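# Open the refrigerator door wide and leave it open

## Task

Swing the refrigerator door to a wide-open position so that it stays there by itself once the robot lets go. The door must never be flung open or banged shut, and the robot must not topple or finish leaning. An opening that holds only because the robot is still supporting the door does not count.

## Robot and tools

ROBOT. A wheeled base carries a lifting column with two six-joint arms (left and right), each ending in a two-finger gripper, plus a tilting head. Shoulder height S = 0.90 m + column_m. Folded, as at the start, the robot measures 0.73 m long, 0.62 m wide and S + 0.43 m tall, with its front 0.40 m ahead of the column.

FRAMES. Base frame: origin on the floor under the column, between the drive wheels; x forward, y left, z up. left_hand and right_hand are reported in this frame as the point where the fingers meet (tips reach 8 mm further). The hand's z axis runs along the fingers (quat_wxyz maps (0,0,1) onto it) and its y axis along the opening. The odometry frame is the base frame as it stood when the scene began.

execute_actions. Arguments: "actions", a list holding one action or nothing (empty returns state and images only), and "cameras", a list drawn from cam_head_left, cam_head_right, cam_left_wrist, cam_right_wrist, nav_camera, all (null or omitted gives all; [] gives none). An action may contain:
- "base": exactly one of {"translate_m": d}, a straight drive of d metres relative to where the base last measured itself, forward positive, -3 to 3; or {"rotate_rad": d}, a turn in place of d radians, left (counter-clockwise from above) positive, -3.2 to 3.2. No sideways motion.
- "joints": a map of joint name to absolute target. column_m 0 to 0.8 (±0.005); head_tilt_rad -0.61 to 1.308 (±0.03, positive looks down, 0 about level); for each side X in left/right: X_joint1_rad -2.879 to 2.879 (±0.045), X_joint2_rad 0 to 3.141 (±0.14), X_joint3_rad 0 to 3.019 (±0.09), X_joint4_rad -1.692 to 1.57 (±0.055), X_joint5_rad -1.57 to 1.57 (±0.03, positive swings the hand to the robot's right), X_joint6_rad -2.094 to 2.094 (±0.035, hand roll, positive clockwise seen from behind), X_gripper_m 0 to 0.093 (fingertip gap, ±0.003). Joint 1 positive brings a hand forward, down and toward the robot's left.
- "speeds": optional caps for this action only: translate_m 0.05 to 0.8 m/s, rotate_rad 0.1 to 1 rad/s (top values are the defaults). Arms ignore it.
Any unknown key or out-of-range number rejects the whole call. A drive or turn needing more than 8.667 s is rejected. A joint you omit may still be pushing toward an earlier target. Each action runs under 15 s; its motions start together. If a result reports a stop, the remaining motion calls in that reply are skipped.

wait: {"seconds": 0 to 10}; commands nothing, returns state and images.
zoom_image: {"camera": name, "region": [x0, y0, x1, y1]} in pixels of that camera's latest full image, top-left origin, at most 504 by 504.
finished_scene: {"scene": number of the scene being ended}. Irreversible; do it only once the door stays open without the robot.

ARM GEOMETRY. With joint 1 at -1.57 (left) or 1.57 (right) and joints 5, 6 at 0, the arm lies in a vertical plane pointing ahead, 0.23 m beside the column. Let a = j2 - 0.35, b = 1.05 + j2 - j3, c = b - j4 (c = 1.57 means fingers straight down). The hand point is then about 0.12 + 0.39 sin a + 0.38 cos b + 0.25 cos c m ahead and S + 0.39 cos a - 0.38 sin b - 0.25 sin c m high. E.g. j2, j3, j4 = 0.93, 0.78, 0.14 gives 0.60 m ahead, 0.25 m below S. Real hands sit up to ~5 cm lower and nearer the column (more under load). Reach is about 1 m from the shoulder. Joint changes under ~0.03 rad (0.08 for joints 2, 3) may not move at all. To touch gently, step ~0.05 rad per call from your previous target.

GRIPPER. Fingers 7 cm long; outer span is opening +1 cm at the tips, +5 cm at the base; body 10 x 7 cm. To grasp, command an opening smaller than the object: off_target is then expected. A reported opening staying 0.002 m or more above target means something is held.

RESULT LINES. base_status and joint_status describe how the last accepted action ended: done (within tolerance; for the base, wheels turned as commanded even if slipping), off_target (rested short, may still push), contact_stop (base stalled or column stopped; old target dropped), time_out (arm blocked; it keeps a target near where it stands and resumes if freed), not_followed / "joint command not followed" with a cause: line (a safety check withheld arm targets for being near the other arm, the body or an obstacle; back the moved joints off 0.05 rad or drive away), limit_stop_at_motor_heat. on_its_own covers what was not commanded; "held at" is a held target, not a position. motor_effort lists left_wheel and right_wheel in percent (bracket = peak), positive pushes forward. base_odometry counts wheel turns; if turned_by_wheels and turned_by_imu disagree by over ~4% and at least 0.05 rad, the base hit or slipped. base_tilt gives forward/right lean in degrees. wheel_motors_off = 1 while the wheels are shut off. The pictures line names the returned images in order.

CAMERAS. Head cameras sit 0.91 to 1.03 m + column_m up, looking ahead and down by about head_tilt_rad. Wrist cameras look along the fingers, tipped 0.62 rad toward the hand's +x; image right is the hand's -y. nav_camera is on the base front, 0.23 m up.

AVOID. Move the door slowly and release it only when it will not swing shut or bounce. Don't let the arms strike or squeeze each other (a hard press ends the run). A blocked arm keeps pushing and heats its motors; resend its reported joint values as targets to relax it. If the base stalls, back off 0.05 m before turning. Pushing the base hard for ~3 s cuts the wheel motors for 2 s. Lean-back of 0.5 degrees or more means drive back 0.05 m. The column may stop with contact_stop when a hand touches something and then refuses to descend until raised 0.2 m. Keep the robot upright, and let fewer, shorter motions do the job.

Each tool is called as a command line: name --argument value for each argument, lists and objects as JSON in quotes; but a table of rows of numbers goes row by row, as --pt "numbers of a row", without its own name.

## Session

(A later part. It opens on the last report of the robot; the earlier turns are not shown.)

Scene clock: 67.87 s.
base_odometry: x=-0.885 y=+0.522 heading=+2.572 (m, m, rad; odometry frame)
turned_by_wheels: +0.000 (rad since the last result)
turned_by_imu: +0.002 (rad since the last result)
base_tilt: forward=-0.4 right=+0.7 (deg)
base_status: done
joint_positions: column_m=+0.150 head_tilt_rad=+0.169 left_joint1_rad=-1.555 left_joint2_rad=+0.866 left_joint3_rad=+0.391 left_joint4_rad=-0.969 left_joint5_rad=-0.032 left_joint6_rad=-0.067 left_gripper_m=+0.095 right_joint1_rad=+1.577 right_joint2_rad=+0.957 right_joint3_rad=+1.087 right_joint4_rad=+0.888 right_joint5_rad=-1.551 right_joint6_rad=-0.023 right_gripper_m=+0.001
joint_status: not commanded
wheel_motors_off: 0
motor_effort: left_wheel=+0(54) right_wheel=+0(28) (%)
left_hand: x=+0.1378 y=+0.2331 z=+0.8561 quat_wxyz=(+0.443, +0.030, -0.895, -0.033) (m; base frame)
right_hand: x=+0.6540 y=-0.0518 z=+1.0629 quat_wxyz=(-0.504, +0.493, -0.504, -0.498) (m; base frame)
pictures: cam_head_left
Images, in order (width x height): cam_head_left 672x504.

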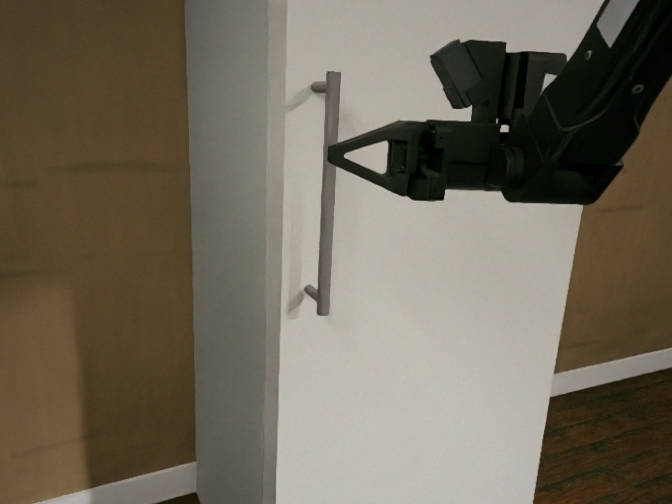

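execute_actions --actions '[{"base":{"rotate_rad":-0.14},"joints":{"right_gripper_m":0.06}}]' --cameras '[]'

execute_actions --actions '[{"base":{"translate_m":0.22},"speeds":{"translate_m":0.15}}]' --cameras '[]'

execute_actions --actions '[{"base":{"rotate_rad":0.15},"speeds":{"rotate_rad":0.2}}]' --cameras '["cam_right_wrist"]'

Scene clock: 69.20 s.
base_odometry: x=-0.885 y=+0.522 heading=+2.433 (m, m, rad; odometry frame)
turned_by_wheels: -0.139 (rad since the last result)
turned_by_imu: -0.140 (rad since the last result)
base_tilt: forward=-0.3 right=+0.6 (deg)
base_status: done
joint_positions: column_m=+0.150 head_tilt_rad=+0.169 left_joint1_rad=-1.555 left_joint2_rad=+0.866 left_joint3_rad=+0.391 left_joint4_rad=-0.969 left_joint5_rad=-0.032 left_joint6_rad=-0.067 left_gripper_m=+0.095 right_joint1_rad=+1.576 right_joint2_rad=+0.957 right_joint3_rad=+1.087 right_joint4_rad=+0.888 right_joint5_rad=-1.551 right_joint6_rad=-0.023 right_gripper_m=+0.060
joint_status: all done
wheel_motors_off: 0
motor_effort: left_wheel=+2(38) right_wheel=+0(26) (%)
left_hand: x=+0.1378 y=+0.2331 z=+0.8561 quat_wxyz=(+0.443, +0.030, -0.895, -0.033) (m; base frame)
right_hand: x=+0.6541 y=-0.0521 z=+1.0627 quat_wxyz=(-0.504, +0.493, -0.504, -0.498) (m; base frame)
pictures: none
No camera images: the call's "cameras" was empty. Leave "cameras" out to get every camera's image.

Scene clock: 71.63 s.
base_odometry: x=-1.052 y=+0.665 heading=+2.433 (m, m, rad; odometry frame)
turned_by_wheels: -0.001 (rad since the last result)
turned_by_imu: +0.000 (rad since the last result)
base_tilt: forward=-0.4 right=+0.6 (deg)
base_status: done
joint_positions: column_m=+0.150 head_tilt_rad=+0.169 left_joint1_rad=-1.555 left_joint2_rad=+0.866 left_joint3_rad=+0.391 left_joint4_rad=-0.969 left_joint5_rad=-0.032 left_joint6_rad=-0.067 left_gripper_m=+0.095 right_joint1_rad=+1.576 right_joint2_rad=+0.957 right_joint3_rad=+1.087 right_joint4_rad=+0.888 right_joint5_rad=-1.550 right_joint6_rad=-0.024 right_gripper_m=+0.060
joint_status: not commanded
wheel_motors_off: 0
motor_effort: left_wheel=-1(52) right_wheel=+1(22) (%)
left_hand: x=+0.1380 y=+0.2331 z=+0.8560 quat_wxyz=(+0.443, +0.030, -0.895, -0.033) (m; base frame)
right_hand: x=+0.6542 y=-0.0521 z=+1.0627 quat_wxyz=(-0.504, +0.493, -0.505, -0.498) (m; base frame)
pictures: none
No camera images: the call's "cameras" was empty. Leave "cameras" out to get every camera's image.

Scene clock: 72.97 s.
base_odometry: x=-1.052 y=+0.665 heading=+2.582 (m, m, rad; odometry frame)
turned_by_wheels: +0.149 (rad since the last result)
turned_by_imu: +0.151 (rad since the last result)
base_tilt: forward=-0.2 right=+0.6 (deg)
base_status: done
joint_positions: column_m=+0.150 head_tilt_rad=+0.169 left_joint1_rad=-1.555 left_joint2_rad=+0.866 left_joint3_rad=+0.391 left_joint4_rad=-0.969 left_joint5_rad=-0.032 left_joint6_rad=-0.067 left_gripper_m=+0.095 right_joint1_rad=+1.576 right_joint2_rad=+0.957 right_joint3_rad=+1.087 right_joint4_rad=+0.888 right_joint5_rad=-1.550 right_joint6_rad=-0.024 right_gripper_m=+0.060
joint_status: not commanded
wheel_motors_off: 0
motor_effort: left_wheel=+0(30) right_wheel=+0(26) (%)
left_hand: x=+0.1380 y=+0.2331 z=+0.8560 quat_wxyz=(+0.443, +0.030, -0.895, -0.033) (m; base frame)
right_hand: x=+0.6543 y=-0.0522 z=+1.0626 quat_wxyz=(-0.504, +0.493, -0.505, -0.498) (m; base frame)
pictures: cam_right_wrist
Images, in order (width x height): cam_right_wrist 504x504.

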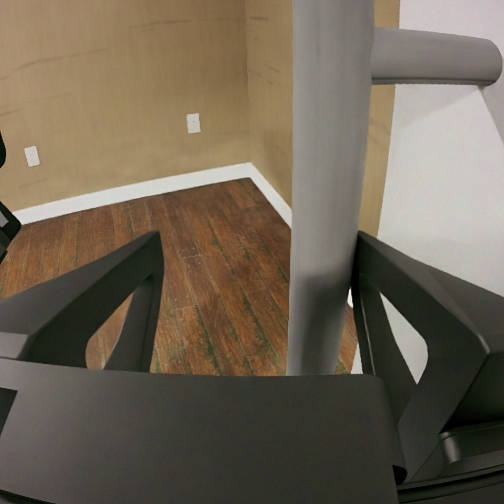

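Between fingers; go a bit deeper, close, pull.

execute_actions --actions '[{"base":{"rotate_rad":0.04},"speeds":{"rotate_rad":0.2}}]' --cameras '[]'

execute_actions --actions '[{"joints":{"right_gripper_m":0.0}}]' --cameras '[]'

execute_actions --actions '[{"base":{"translate_m":-0.25},"speeds":{"translate_m":0.06}}]' --cameras '["cam_head_left"]'

Scene clock: 74.00 s.
base_odometry: x=-1.052 y=+0.665 heading=+2.621 (m, m, rad; odometry frame)
turned_by_wheels: +0.039 (rad since the last result)
turned_by_imu: +0.040 (rad since the last result)
base_tilt: forward=-0.1 right=+0.6 (deg)
base_status: done
joint_positions: column_m=+0.150 head_tilt_rad=+0.169 left_joint1_rad=-1.555 left_joint2_rad=+0.866 left_joint3_rad=+0.391 left_joint4_rad=-0.969 left_joint5_rad=-0.032 left_joint6_rad=-0.067 left_gripper_m=+0.095 right_joint1_rad=+1.575 right_joint2_rad=+0.957 right_joint3_rad=+1.087 right_joint4_rad=+0.888 right_joint5_rad=-1.550 right_joint6_rad=-0.024 right_gripper_m=+0.060
joint_status: not commanded
wheel_motors_off: 0
motor_effort: left_wheel=+0(40) right_wheel=+0(23) (%)
left_hand: x=+0.1380 y=+0.2331 z=+0.8560 quat_wxyz=(+0.443, +0.030, -0.895, -0.033) (m; base frame)
right_hand: x=+0.6543 y=-0.0523 z=+1.0626 quat_wxyz=(-0.504, +0.493, -0.505, -0.497) (m; base frame)
pictures: none
No camera images: the call's "cameras" was empty. Leave "cameras" out to get every camera's image.

Scene clock: 74.63 s.
base_odometry: x=-1.052 y=+0.665 heading=+2.621 (m, m, rad; odometry frame)
turned_by_wheels: +0.000 (rad since the last result)
turned_by_imu: +0.000 (rad since the last result)
base_tilt: forward=+0.0 right=+0.6 (deg)
base_status: not commanded
joint_positions: column_m=+0.150 head_tilt_rad=+0.169 left_joint1_rad=-1.555 left_joint2_rad=+0.866 left_joint3_rad=+0.391 left_joint4_rad=-0.969 left_joint5_rad=-0.032 left_joint6_rad=-0.067 left_gripper_m=+0.095 right_joint1_rad=+1.574 right_joint2_rad=+0.969 right_joint3_rad=+1.112 right_joint4_rad=+0.888 right_joint5_rad=-1.495 right_joint6_rad=-0.037 right_gripper_m=+0.017
joint_status: right_gripper_m off_target (ended at +0.017, target +0.000)
wheel_motors_off: 0
motor_effort: left_wheel=-3(3) right_wheel=-5(5) (%)
left_hand: x=+0.1380 y=+0.2331 z=+0.8560 quat_wxyz=(+0.443, +0.030, -0.895, -0.033) (m; base frame)
right_hand: x=+0.6716 y=-0.0532 z=+1.0636 quat_wxyz=(-0.524, +0.486, -0.513, -0.476) (m; base frame)
pictures: none
No camera images: the call's "cameras" was empty. Leave "cameras" out to get every camera's image.

Scene clock: 82.20 s.
base_odometry: x=-0.841 y=+0.544 heading=+2.593 (m, m, rad; odometry frame)
turned_by_wheels: -0.029 (rad since the last result)
turned_by_imu: -0.027 (rad since the last result)
base_tilt: forward=-0.2 right=+0.5 (deg)
base_status: translate_m off_target (by the wheels' count: -0.244 of -0.250)
joint_positions: column_m=+0.150 head_tilt_rad=+0.169 left_joint1_rad=-1.555 left_joint2_rad=+0.866 left_joint3_rad=+0.391 left_joint4_rad=-0.969 left_joint5_rad=-0.032 left_joint6_rad=-0.067 left_gripper_m=+0.095 right_joint1_rad=+1.371 right_joint2_rad=+1.020 right_joint3_rad=+1.257 right_joint4_rad=+0.857 right_joint5_rad=-1.272 right_joint6_rad=+0.076 right_gripper_m=+0.014
joint_status: not commanded
wheel_motors_off: 0
motor_effort: left_wheel=-26(57) right_wheel=+0(47) (%)
left_hand: x=+0.1378 y=+0.2331 z=+0.8561 quat_wxyz=(+0.443, +0.030, -0.895, -0.033) (m; base frame)
right_hand: x=+0.7652 y=-0.1262 z=+1.0589 quat_wxyz=(-0.549, +0.427, -0.626, -0.352) (m; base frame)
pictures: cam_head_left
Images, in order (width x height): cam_head_left 672x504.

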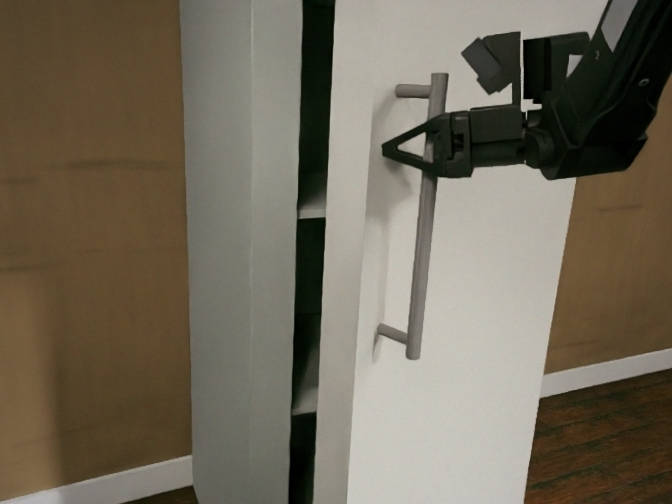

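Opening. Follow arc: turn right and back.

execute_actions --actions '[{"base":{"rotate_rad":-0.2},"speeds":{"rotate_rad":0.15}}]' --cameras '[]'

execute_actions --actions '[{"base":{"translate_m":-0.2},"speeds":{"translate_m":0.06}}]' --cameras '[]'

execute_actions --actions '[{"base":{"rotate_rad":-0.25},"speeds":{"rotate_rad":0.15}}]' --cameras '["cam_head_left"]'

Scene clock: 84.17 s.
base_odometry: x=-0.841 y=+0.544 heading=+2.393 (m, m, rad; odometry frame)
turned_by_wheels: -0.200 (rad since the last result)
turned_by_imu: -0.203 (rad since the last result)
base_tilt: forward=-0.2 right=+0.6 (deg)
base_status: done
joint_positions: column_m=+0.150 head_tilt_rad=+0.169 left_joint1_rad=-1.555 left_joint2_rad=+0.866 left_joint3_rad=+0.391 left_joint4_rad=-0.969 left_joint5_rad=-0.032 left_joint6_rad=-0.067 left_gripper_m=+0.095 right_joint1_rad=+1.485 right_joint2_rad=+1.015 right_joint3_rad=+1.228 right_joint4_rad=+0.865 right_joint5_rad=-1.435 right_joint6_rad=+0.017 right_gripper_m=+0.014
joint_status: not commanded
wheel_motors_off: 0
motor_effort: left_wheel=+0(14) right_wheel=-3(20) (%)
left_hand: x=+0.1378 y=+0.2331 z=+0.8561 quat_wxyz=(+0.443, +0.030, -0.895, -0.033) (m; base frame)
right_hand: x=+0.7232 y=-0.0813 z=+1.0626 quat_wxyz=(-0.529, +0.476, -0.555, -0.431) (m; base frame)
pictures: none
No camera images: the call's "cameras" was empty. Leave "cameras" out to get every camera's image.

Scene clock: 87.97 s.
base_odometry: x=-0.694 y=+0.408 heading=+2.392 (m, m, rad; odometry frame)
turned_by_wheels: +0.000 (rad since the last result)
turned_by_imu: +0.001 (rad since the last result)
base_tilt: forward=-0.3 right=+0.6 (deg)
base_status: done
joint_positions: column_m=+0.150 head_tilt_rad=+0.169 left_joint1_rad=-1.555 left_joint2_rad=+0.866 left_joint3_rad=+0.391 left_joint4_rad=-0.969 left_joint5_rad=-0.032 left_joint6_rad=-0.067 left_gripper_m=+0.095 right_joint1_rad=+1.580 right_joint2_rad=+0.958 right_joint3_rad=+1.089 right_joint4_rad=+0.887 right_joint5_rad=-1.553 right_joint6_rad=-0.023 right_gripper_m=+0.001
joint_status: not commanded
wheel_motors_off: 0
on_its_own: right_gripper_m moved -0.013 to your old target +0.000
motor_effort: left_wheel=+0(50) right_wheel=+0(49) (%)
left_hand: x=+0.1378 y=+0.2331 z=+0.8561 quat_wxyz=(+0.443, +0.030, -0.895, -0.033) (m; base frame)
right_hand: x=+0.6541 y=-0.0512 z=+1.0631 quat_wxyz=(-0.504, +0.493, -0.503, -0.500) (m; base frame)
pictures: none
No camera images: the call's "cameras" was empty. Leave "cameras" out to get every camera's image.

Scene clock: 90.13 s.
base_odometry: x=-0.694 y=+0.407 heading=+2.143 (m, m, rad; odometry frame)
turned_by_wheels: -0.249 (rad since the last result)
turned_by_imu: -0.250 (rad since the last result)
base_tilt: forward=+0.0 right=+0.6 (deg)
base_status: done
joint_positions: column_m=+0.150 head_tilt_rad=+0.169 left_joint1_rad=-1.555 left_joint2_rad=+0.866 left_joint3_rad=+0.391 left_joint4_rad=-0.969 left_joint5_rad=-0.032 left_joint6_rad=-0.067 left_gripper_m=+0.095 right_joint1_rad=+1.577 right_joint2_rad=+0.958 right_joint3_rad=+1.089 right_joint4_rad=+0.887 right_joint5_rad=-1.553 right_joint6_rad=-0.023 right_gripper_m=+0.001
joint_status: not commanded
wheel_motors_off: 0
motor_effort: left_wheel=+2(40) right_wheel=+0(34) (%)
left_hand: x=+0.1378 y=+0.2331 z=+0.8561 quat_wxyz=(+0.443, +0.030, -0.895, -0.033) (m; base frame)
right_hand: x=+0.6543 y=-0.0519 z=+1.0627 quat_wxyz=(-0.503, +0.493, -0.504, -0.499) (m; base frame)
pictures: cam_head_left
Images, in order (width x height): cam_head_left 672x504.

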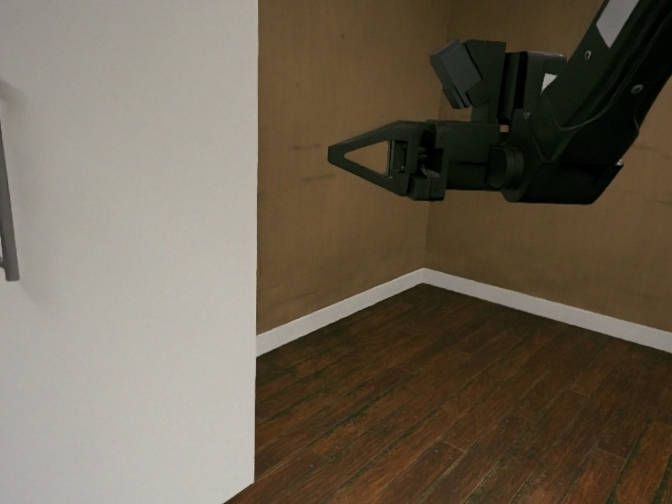

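Slipped off. Straighten hand, turn left to look.

execute_actions --actions '[{"base":{"rotate_rad":0.75},"joints":{"right_joint5_rad":0}}]' --cameras '["cam_head_left","nav_camera"]'

Scene clock: 92.57 s.
base_odometry: x=-0.694 y=+0.407 heading=+2.893 (m, m, rad; odometry frame)
turned_by_wheels: +0.749 (rad since the last result)
turned_by_imu: +0.756 (rad since the last result)
base_tilt: forward=-0.2 right=+0.4 (deg)
base_status: done
joint_positions: column_m=+0.150 head_tilt_rad=+0.169 left_joint1_rad=-1.555 left_joint2_rad=+0.866 left_joint3_rad=+0.391 left_joint4_rad=-0.969 left_joint5_rad=-0.032 left_joint6_rad=-0.067 left_gripper_m=+0.095 right_joint1_rad=+1.575 right_joint2_rad=+0.958 right_joint3_rad=+1.089 right_joint4_rad=+0.887 right_joint5_rad=-0.003 right_joint6_rad=-0.024 right_gripper_m=+0.001
joint_status: all done
wheel_motors_off: 0
motor_effort: left_wheel=-3(38) right_wheel=+3(36) (%)
left_hand: x=+0.1378 y=+0.2331 z=+0.8561 quat_wxyz=(+0.443, +0.030, -0.895, -0.033) (m; base frame)
right_hand: x=+0.8235 y=-0.2233 z=+1.0568 quat_wxyz=(-0.697, +0.009, -0.717, +0.005) (m; base frame)
pictures: cam_head_left, nav_camera
Images, in order (width x height): cam_head_left 672x504, nav_camera 672x504.

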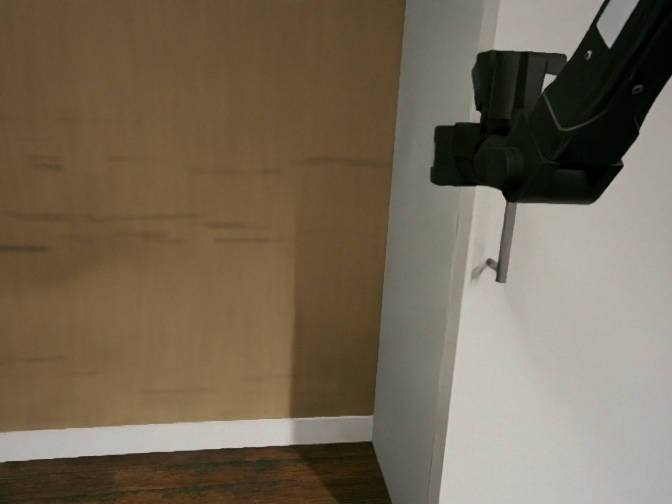

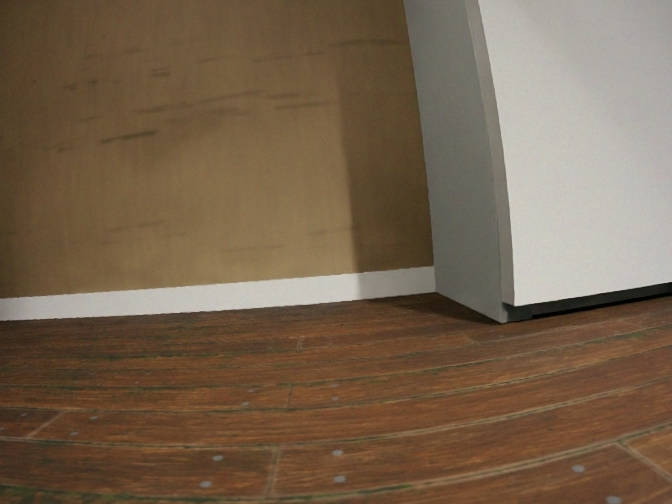

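execute_actions --actions '[{"base":{"rotate_rad":-0.376},"joints":{"right_joint5_rad":-1.55,"right_gripper_m":0.06,"left_joint2_rad":0.95,"left_joint3_rad":0.8,"left_joint4_rad":1.2,"left_gripper_m":0}}]' --cameras '[]'

execute_actions --actions '[{"base":{"translate_m":0.441},"speeds":{"translate_m":0.2}}]' --cameras '[]'

execute_actions --actions '[{"base":{"rotate_rad":0.105},"speeds":{"rotate_rad":0.2}}]' --cameras '["cam_right_wrist"]'

Scene clock: 94.73 s.
base_odometry: x=-0.694 y=+0.407 heading=+2.518 (m, m, rad; odometry frame)
turned_by_wheels: -0.375 (rad since the last result)
turned_by_imu: -0.379 (rad since the last result)
base_tilt: forward=-0.3 right=+0.6 (deg)
base_status: done
joint_positions: column_m=+0.150 head_tilt_rad=+0.169 left_joint1_rad=-1.555 left_joint2_rad=+0.950 left_joint3_rad=+0.804 left_joint4_rad=+1.186 left_joint5_rad=-0.032 left_joint6_rad=-0.067 left_gripper_m=+0.001 right_joint1_rad=+1.575 right_joint2_rad=+0.958 right_joint3_rad=+1.089 right_joint4_rad=+0.887 right_joint5_rad=-1.547 right_joint6_rad=-0.024 right_gripper_m=+0.060
joint_status: all done
wheel_motors_off: 0
motor_effort: left_wheel=+0(23) right_wheel=+0(28) (%)
left_hand: x=+0.7290 y=+0.2356 z=+1.0119 quat_wxyz=(-0.705, +0.033, -0.709, +0.005) (m; base frame)
right_hand: x=+0.6555 y=-0.0524 z=+1.0624 quat_wxyz=(-0.505, +0.492, -0.506, -0.497) (m; base frame)
pictures: none
No camera images: the call's "cameras" was empty. Leave "cameras" out to get every camera's image.

Scene clock: 97.87 s.
base_odometry: x=-1.052 y=+0.665 heading=+2.519 (m, m, rad; odometry frame)
turned_by_wheels: +0.001 (rad since the last result)
turned_by_imu: +0.002 (rad since the last result)
base_tilt: forward=-0.2 right=+0.6 (deg)
base_status: done
joint_positions: column_m=+0.150 head_tilt_rad=+0.169 left_joint1_rad=-1.555 left_joint2_rad=+0.950 left_joint3_rad=+0.803 left_joint4_rad=+1.186 left_joint5_rad=-0.032 left_joint6_rad=-0.067 left_gripper_m=+0.001 right_joint1_rad=+1.575 right_joint2_rad=+0.958 right_joint3_rad=+1.089 right_joint4_rad=+0.887 right_joint5_rad=-1.548 right_joint6_rad=-0.024 right_gripper_m=+0.060
joint_status: not commanded
wheel_motors_off: 0
motor_effort: left_wheel=+2(40) right_wheel=-1(37) (%)
left_hand: x=+0.7286 y=+0.2356 z=+1.0114 quat_wxyz=(-0.704, +0.033, -0.709, +0.005) (m; base frame)
right_hand: x=+0.6552 y=-0.0524 z=+1.0624 quat_wxyz=(-0.504, +0.493, -0.506, -0.497) (m; base frame)
pictures: none
No camera images: the call's "cameras" was empty. Leave "cameras" out to get every camera's image.

Scene clock: 99.00 s.
base_odometry: x=-1.052 y=+0.665 heading=+2.623 (m, m, rad; odometry frame)
turned_by_wheels: +0.104 (rad since the last result)
turned_by_imu: +0.105 (rad since the last result)
base_tilt: forward=-0.3 right=+0.5 (deg)
base_status: done
joint_positions: column_m=+0.150 head_tilt_rad=+0.169 left_joint1_rad=-1.555 left_joint2_rad=+0.950 left_joint3_rad=+0.803 left_joint4_rad=+1.186 left_joint5_rad=-0.032 left_joint6_rad=-0.067 left_gripper_m=+0.001 right_joint1_rad=+1.575 right_joint2_rad=+0.958 right_joint3_rad=+1.089 right_joint4_rad=+0.887 right_joint5_rad=-1.548 right_joint6_rad=-0.024 right_gripper_m=+0.060
joint_status: not commanded
wheel_motors_off: 0
motor_effort: left_wheel=+0(30) right_wheel=+0(24) (%)
left_hand: x=+0.7286 y=+0.2356 z=+1.0114 quat_wxyz=(-0.704, +0.033, -0.709, +0.005) (m; base frame)
right_hand: x=+0.6552 y=-0.0524 z=+1.0624 quat_wxyz=(-0.504, +0.493, -0.506, -0.497) (m; base frame)
pictures: cam_right_wrist
Images, in order (width x height): cam_right_wrist 504x504.

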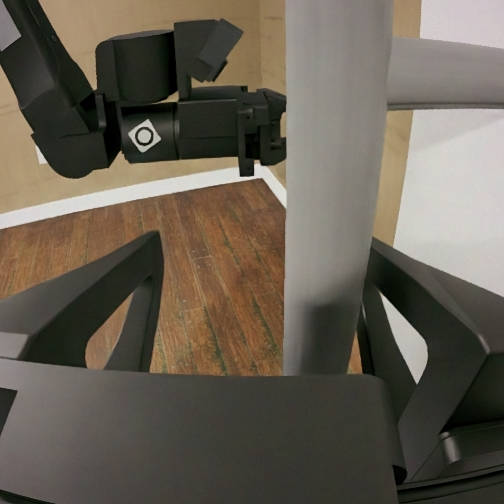

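execute_actions --actions '[{"joints":{"right_gripper_m":0.0}}]' --cameras '[]'

execute_actions --actions '[{"base":{"translate_m":-0.25},"speeds":{"translate_m":0.08}}]' --cameras '[]'

execute_actions --actions '[{"base":{"rotate_rad":-0.35},"speeds":{"rotate_rad":0.15}}]' --cameras '["cam_head_left"]'

Scene clock: 99.77 s.
base_odometry: x=-1.052 y=+0.665 heading=+2.623 (m, m, rad; odometry frame)
turned_by_wheels: +0.000 (rad since the last result)
turned_by_imu: +0.000 (rad since the last result)
base_tilt: forward=-0.2 right=+0.6 (deg)
base_status: not commanded
joint_positions: column_m=+0.150 head_tilt_rad=+0.169 left_joint1_rad=-1.555 left_joint2_rad=+0.950 left_joint3_rad=+0.803 left_joint4_rad=+1.186 left_joint5_rad=-0.032 left_joint6_rad=-0.067 left_gripper_m=+0.001 right_joint1_rad=+1.573 right_joint2_rad=+0.968 right_joint3_rad=+1.111 right_joint4_rad=+0.887 right_joint5_rad=-1.494 right_joint6_rad=-0.038 right_gripper_m=+0.017
joint_status: right_gripper_m off_target (ended at +0.017, target +0.000)
wheel_motors_off: 0
motor_effort: left_wheel=-3(3) right_wheel=-4(5) (%)
left_hand: x=+0.7286 y=+0.2356 z=+1.0114 quat_wxyz=(-0.704, +0.033, -0.709, +0.005) (m; base frame)
right_hand: x=+0.6715 y=-0.0533 z=+1.0634 quat_wxyz=(-0.524, +0.486, -0.513, -0.476) (m; base frame)
pictures: none
No camera images: the call's "cameras" was empty. Leave "cameras" out to get every camera's image.

Scene clock: 106.33 s.
base_odometry: x=-0.841 y=+0.544 heading=+2.592 (m, m, rad; odometry frame)
turned_by_wheels: -0.031 (rad since the last result)
turned_by_imu: -0.030 (rad since the last result)
base_tilt: forward=-0.1 right=+0.7 (deg)
base_status: translate_m off_target (by the wheels' count: -0.243 of -0.250)
joint_positions: column_m=+0.150 head_tilt_rad=+0.169 left_joint1_rad=-1.555 left_joint2_rad=+0.950 left_joint3_rad=+0.802 left_joint4_rad=+1.186 left_joint5_rad=-0.032 left_joint6_rad=-0.067 left_gripper_m=+0.001 right_joint1_rad=+1.361 right_joint2_rad=+1.027 right_joint3_rad=+1.272 right_joint4_rad=+0.857 right_joint5_rad=-1.347 right_joint6_rad=+0.077 right_gripper_m=+0.014
joint_status: not commanded
wheel_motors_off: 0
on_its_own: right_gripper_m moved -0.003 toward your old target +0.000
motor_effort: left_wheel=-27(60) right_wheel=+0(42) (%)
left_hand: x=+0.7285 y=+0.2356 z=+1.0113 quat_wxyz=(-0.704, +0.033, -0.709, +0.005) (m; base frame)
right_hand: x=+0.7578 y=-0.1250 z=+1.0581 quat_wxyz=(-0.532, +0.450, -0.615, -0.369) (m; base frame)
pictures: none
No camera images: the call's "cameras" was empty. Leave "cameras" out to get every camera's image.

Scene clock: 110.17 s.
base_odometry: x=-0.841 y=+0.545 heading=+2.247 (m, m, rad; odometry frame)
turned_by_wheels: -0.345 (rad since the last result)
turned_by_imu: -0.349 (rad since the last result)
base_tilt: forward=-0.2 right=+0.6 (deg)
base_status: done
joint_positions: column_m=+0.150 head_tilt_rad=+0.169 left_joint1_rad=-1.555 left_joint2_rad=+0.950 left_joint3_rad=+0.802 left_joint4_rad=+1.186 left_joint5_rad=-0.032 left_joint6_rad=-0.067 left_gripper_m=+0.001 right_joint1_rad=+1.521 right_joint2_rad=+1.014 right_joint3_rad=+1.219 right_joint4_rad=+0.866 right_joint5_rad=-1.413 right_joint6_rad=+0.006 right_gripper_m=+0.014
joint_status: not commanded
wheel_motors_off: 0
motor_effort: left_wheel=+4(19) right_wheel=-8(30) (%)
left_hand: x=+0.7285 y=+0.2356 z=+1.0113 quat_wxyz=(-0.704, +0.033, -0.709, +0.005) (m; base frame)
right_hand: x=+0.7217 y=-0.0709 z=+1.0644 quat_wxyz=(-0.539, +0.468, -0.548, -0.437) (m; base frame)
pictures: cam_head_left
Images, in order (width x height): cam_head_left 672x504.

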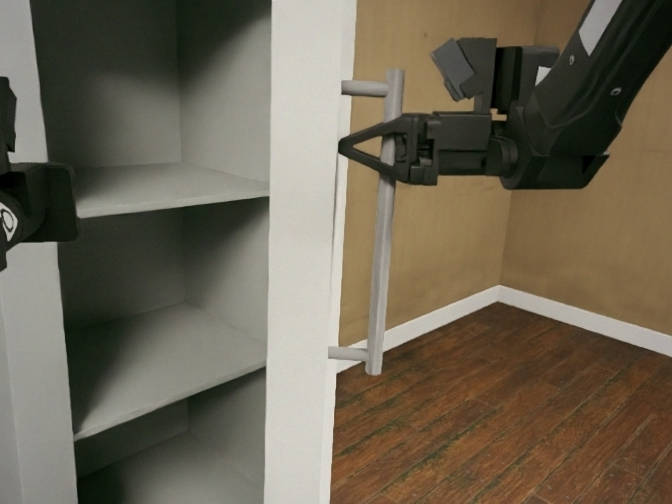

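Good; keep rotating.

execute_actions --actions '[{"base":{"rotate_rad":-0.4},"speeds":{"rotate_rad":0.15}}]' --cameras '["cam_head_left"]'

Scene clock: 113.60 s.
base_odometry: x=-0.841 y=+0.545 heading=+1.848 (m, m, rad; odometry frame)
turned_by_wheels: -0.399 (rad since the last result)
turned_by_imu: -0.391 (rad since the last result)
base_tilt: forward=-0.1 right=+0.6 (deg)
base_status: done
joint_positions: column_m=+0.150 head_tilt_rad=+0.169 left_joint1_rad=-1.548 left_joint2_rad=+0.950 left_joint3_rad=+0.800 left_joint4_rad=+1.188 left_joint5_rad=-0.034 left_joint6_rad=-0.071 left_gripper_m=+0.001 right_joint1_rad=+1.569 right_joint2_rad=+0.949 right_joint3_rad=+1.088 right_joint4_rad=+0.887 right_joint5_rad=-1.552 right_joint6_rad=-0.028 right_gripper_m=+0.001
joint_status: not commanded
wheel_motors_off: 0
on_its_own: right_gripper_m moved -0.013 to your old target +0.000
motor_effort: left_wheel=+4(31) right_wheel=-3(84) (%)
left_hand: x=+0.7276 y=+0.2385 z=+1.0110 quat_wxyz=(-0.704, +0.034, -0.709, +0.002) (m; base frame)
right_hand: x=+0.6547 y=-0.0542 z=+1.0657 quat_wxyz=(-0.506, +0.497, -0.504, -0.493) (m; base frame)
pictures: cam_head_left
Images, in order (width x height): cam_head_left 672x504.

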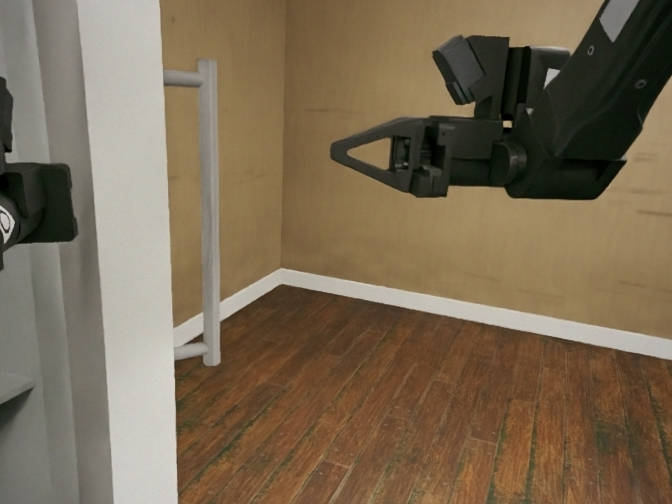

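Left hand is inside the door now; push on.

execute_actions --actions '[{"base":{"rotate_rad":-0.4},"speeds":{"rotate_rad":0.15}}]' --cameras '["cam_head_left"]'

Scene clock: 116.97 s.
base_odometry: x=-0.841 y=+0.545 heading=+1.449 (m, m, rad; odometry frame)
turned_by_wheels: -0.399 (rad since the last result)
turned_by_imu: -0.404 (rad since the last result)
base_tilt: forward=-0.3 right=+0.6 (deg)
base_status: done
joint_positions: column_m=+0.150 head_tilt_rad=+0.169 left_joint1_rad=-1.546 left_joint2_rad=+0.950 left_joint3_rad=+0.799 left_joint4_rad=+1.188 left_joint5_rad=-0.033 left_joint6_rad=-0.073 left_gripper_m=+0.001 right_joint1_rad=+1.569 right_joint2_rad=+0.949 right_joint3_rad=+1.088 right_joint4_rad=+0.887 right_joint5_rad=-1.552 right_joint6_rad=-0.028 right_gripper_m=+0.001
joint_status: not commanded
wheel_motors_off: 0
motor_effort: left_wheel=+4(27) right_wheel=-3(25) (%)
left_hand: x=+0.7273 y=+0.2391 z=+1.0108 quat_wxyz=(-0.704, +0.034, -0.710, +0.002) (m; base frame)
right_hand: x=+0.6546 y=-0.0540 z=+1.0658 quat_wxyz=(-0.506, +0.497, -0.504, -0.493) (m; base frame)
pictures: cam_head_left
Images, in order (width x height): cam_head_left 672x504.

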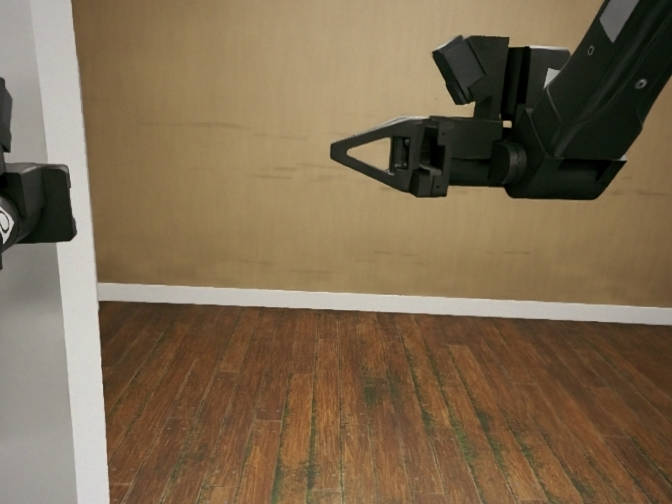

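Release and check.

execute_actions --actions '[{"base":{"translate_m":-0.4},"speeds":{"translate_m":0.15}}]' --cameras '[]'

execute_actions --actions '[{"base":{"rotate_rad":0.5}}]' --cameras '["cam_head_left"]'

Scene clock: 120.67 s.
base_odometry: x=-0.890 y=+0.148 heading=+1.448 (m, m, rad; odometry frame)
turned_by_wheels: +0.000 (rad since the last result)
turned_by_imu: +0.001 (rad since the last result)
base_tilt: forward=-0.2 right=+0.7 (deg)
base_status: done
joint_positions: column_m=+0.150 head_tilt_rad=+0.169 left_joint1_rad=-1.546 left_joint2_rad=+0.950 left_joint3_rad=+0.799 left_joint4_rad=+1.188 left_joint5_rad=-0.033 left_joint6_rad=-0.073 left_gripper_m=+0.001 right_joint1_rad=+1.569 right_joint2_rad=+0.949 right_joint3_rad=+1.088 right_joint4_rad=+0.887 right_joint5_rad=-1.551 right_joint6_rad=-0.028 right_gripper_m=+0.001
joint_status: not commanded
wheel_motors_off: 0
motor_effort: left_wheel=+0(32) right_wheel=+1(42) (%)
left_hand: x=+0.7272 y=+0.2391 z=+1.0106 quat_wxyz=(-0.704, +0.034, -0.710, +0.002) (m; base frame)
right_hand: x=+0.6548 y=-0.0540 z=+1.0658 quat_wxyz=(-0.506, +0.497, -0.504, -0.493) (m; base frame)
pictures: none
No camera images: the call's "cameras" was empty. Leave "cameras" out to get every camera's image.

Scene clock: 122.57 s.
base_odometry: x=-0.890 y=+0.148 heading=+1.948 (m, m, rad; odometry frame)
turned_by_wheels: +0.499 (rad since the last result)
turned_by_imu: +0.505 (rad since the last result)
base_tilt: forward=-0.2 right=+0.5 (deg)
base_status: done
joint_positions: column_m=+0.150 head_tilt_rad=+0.169 left_joint1_rad=-1.546 left_joint2_rad=+0.950 left_joint3_rad=+0.799 left_joint4_rad=+1.188 left_joint5_rad=-0.033 left_joint6_rad=-0.073 left_gripper_m=+0.001 right_joint1_rad=+1.569 right_joint2_rad=+0.949 right_joint3_rad=+1.088 right_joint4_rad=+0.887 right_joint5_rad=-1.551 right_joint6_rad=-0.028 right_gripper_m=+0.001
joint_status: not commanded
wheel_motors_off: 0
motor_effort: left_wheel=-3(30) right_wheel=+3(35) (%)
left_hand: x=+0.7272 y=+0.2391 z=+1.0106 quat_wxyz=(-0.704, +0.034, -0.710, +0.002) (m; base frame)
right_hand: x=+0.6548 y=-0.0540 z=+1.0658 quat_wxyz=(-0.506, +0.497, -0.504, -0.493) (m; base frame)
pictures: cam_head_left
Images, in order (width x height): cam_head_left 672x504.

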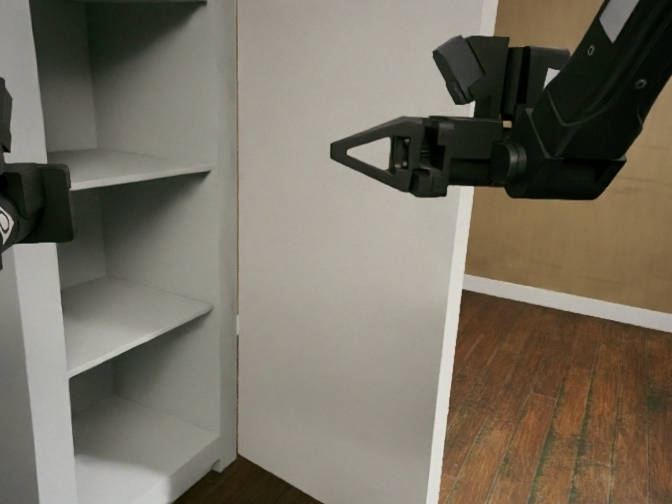

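finished_scene --scene 1

The scene is finished: the task was done.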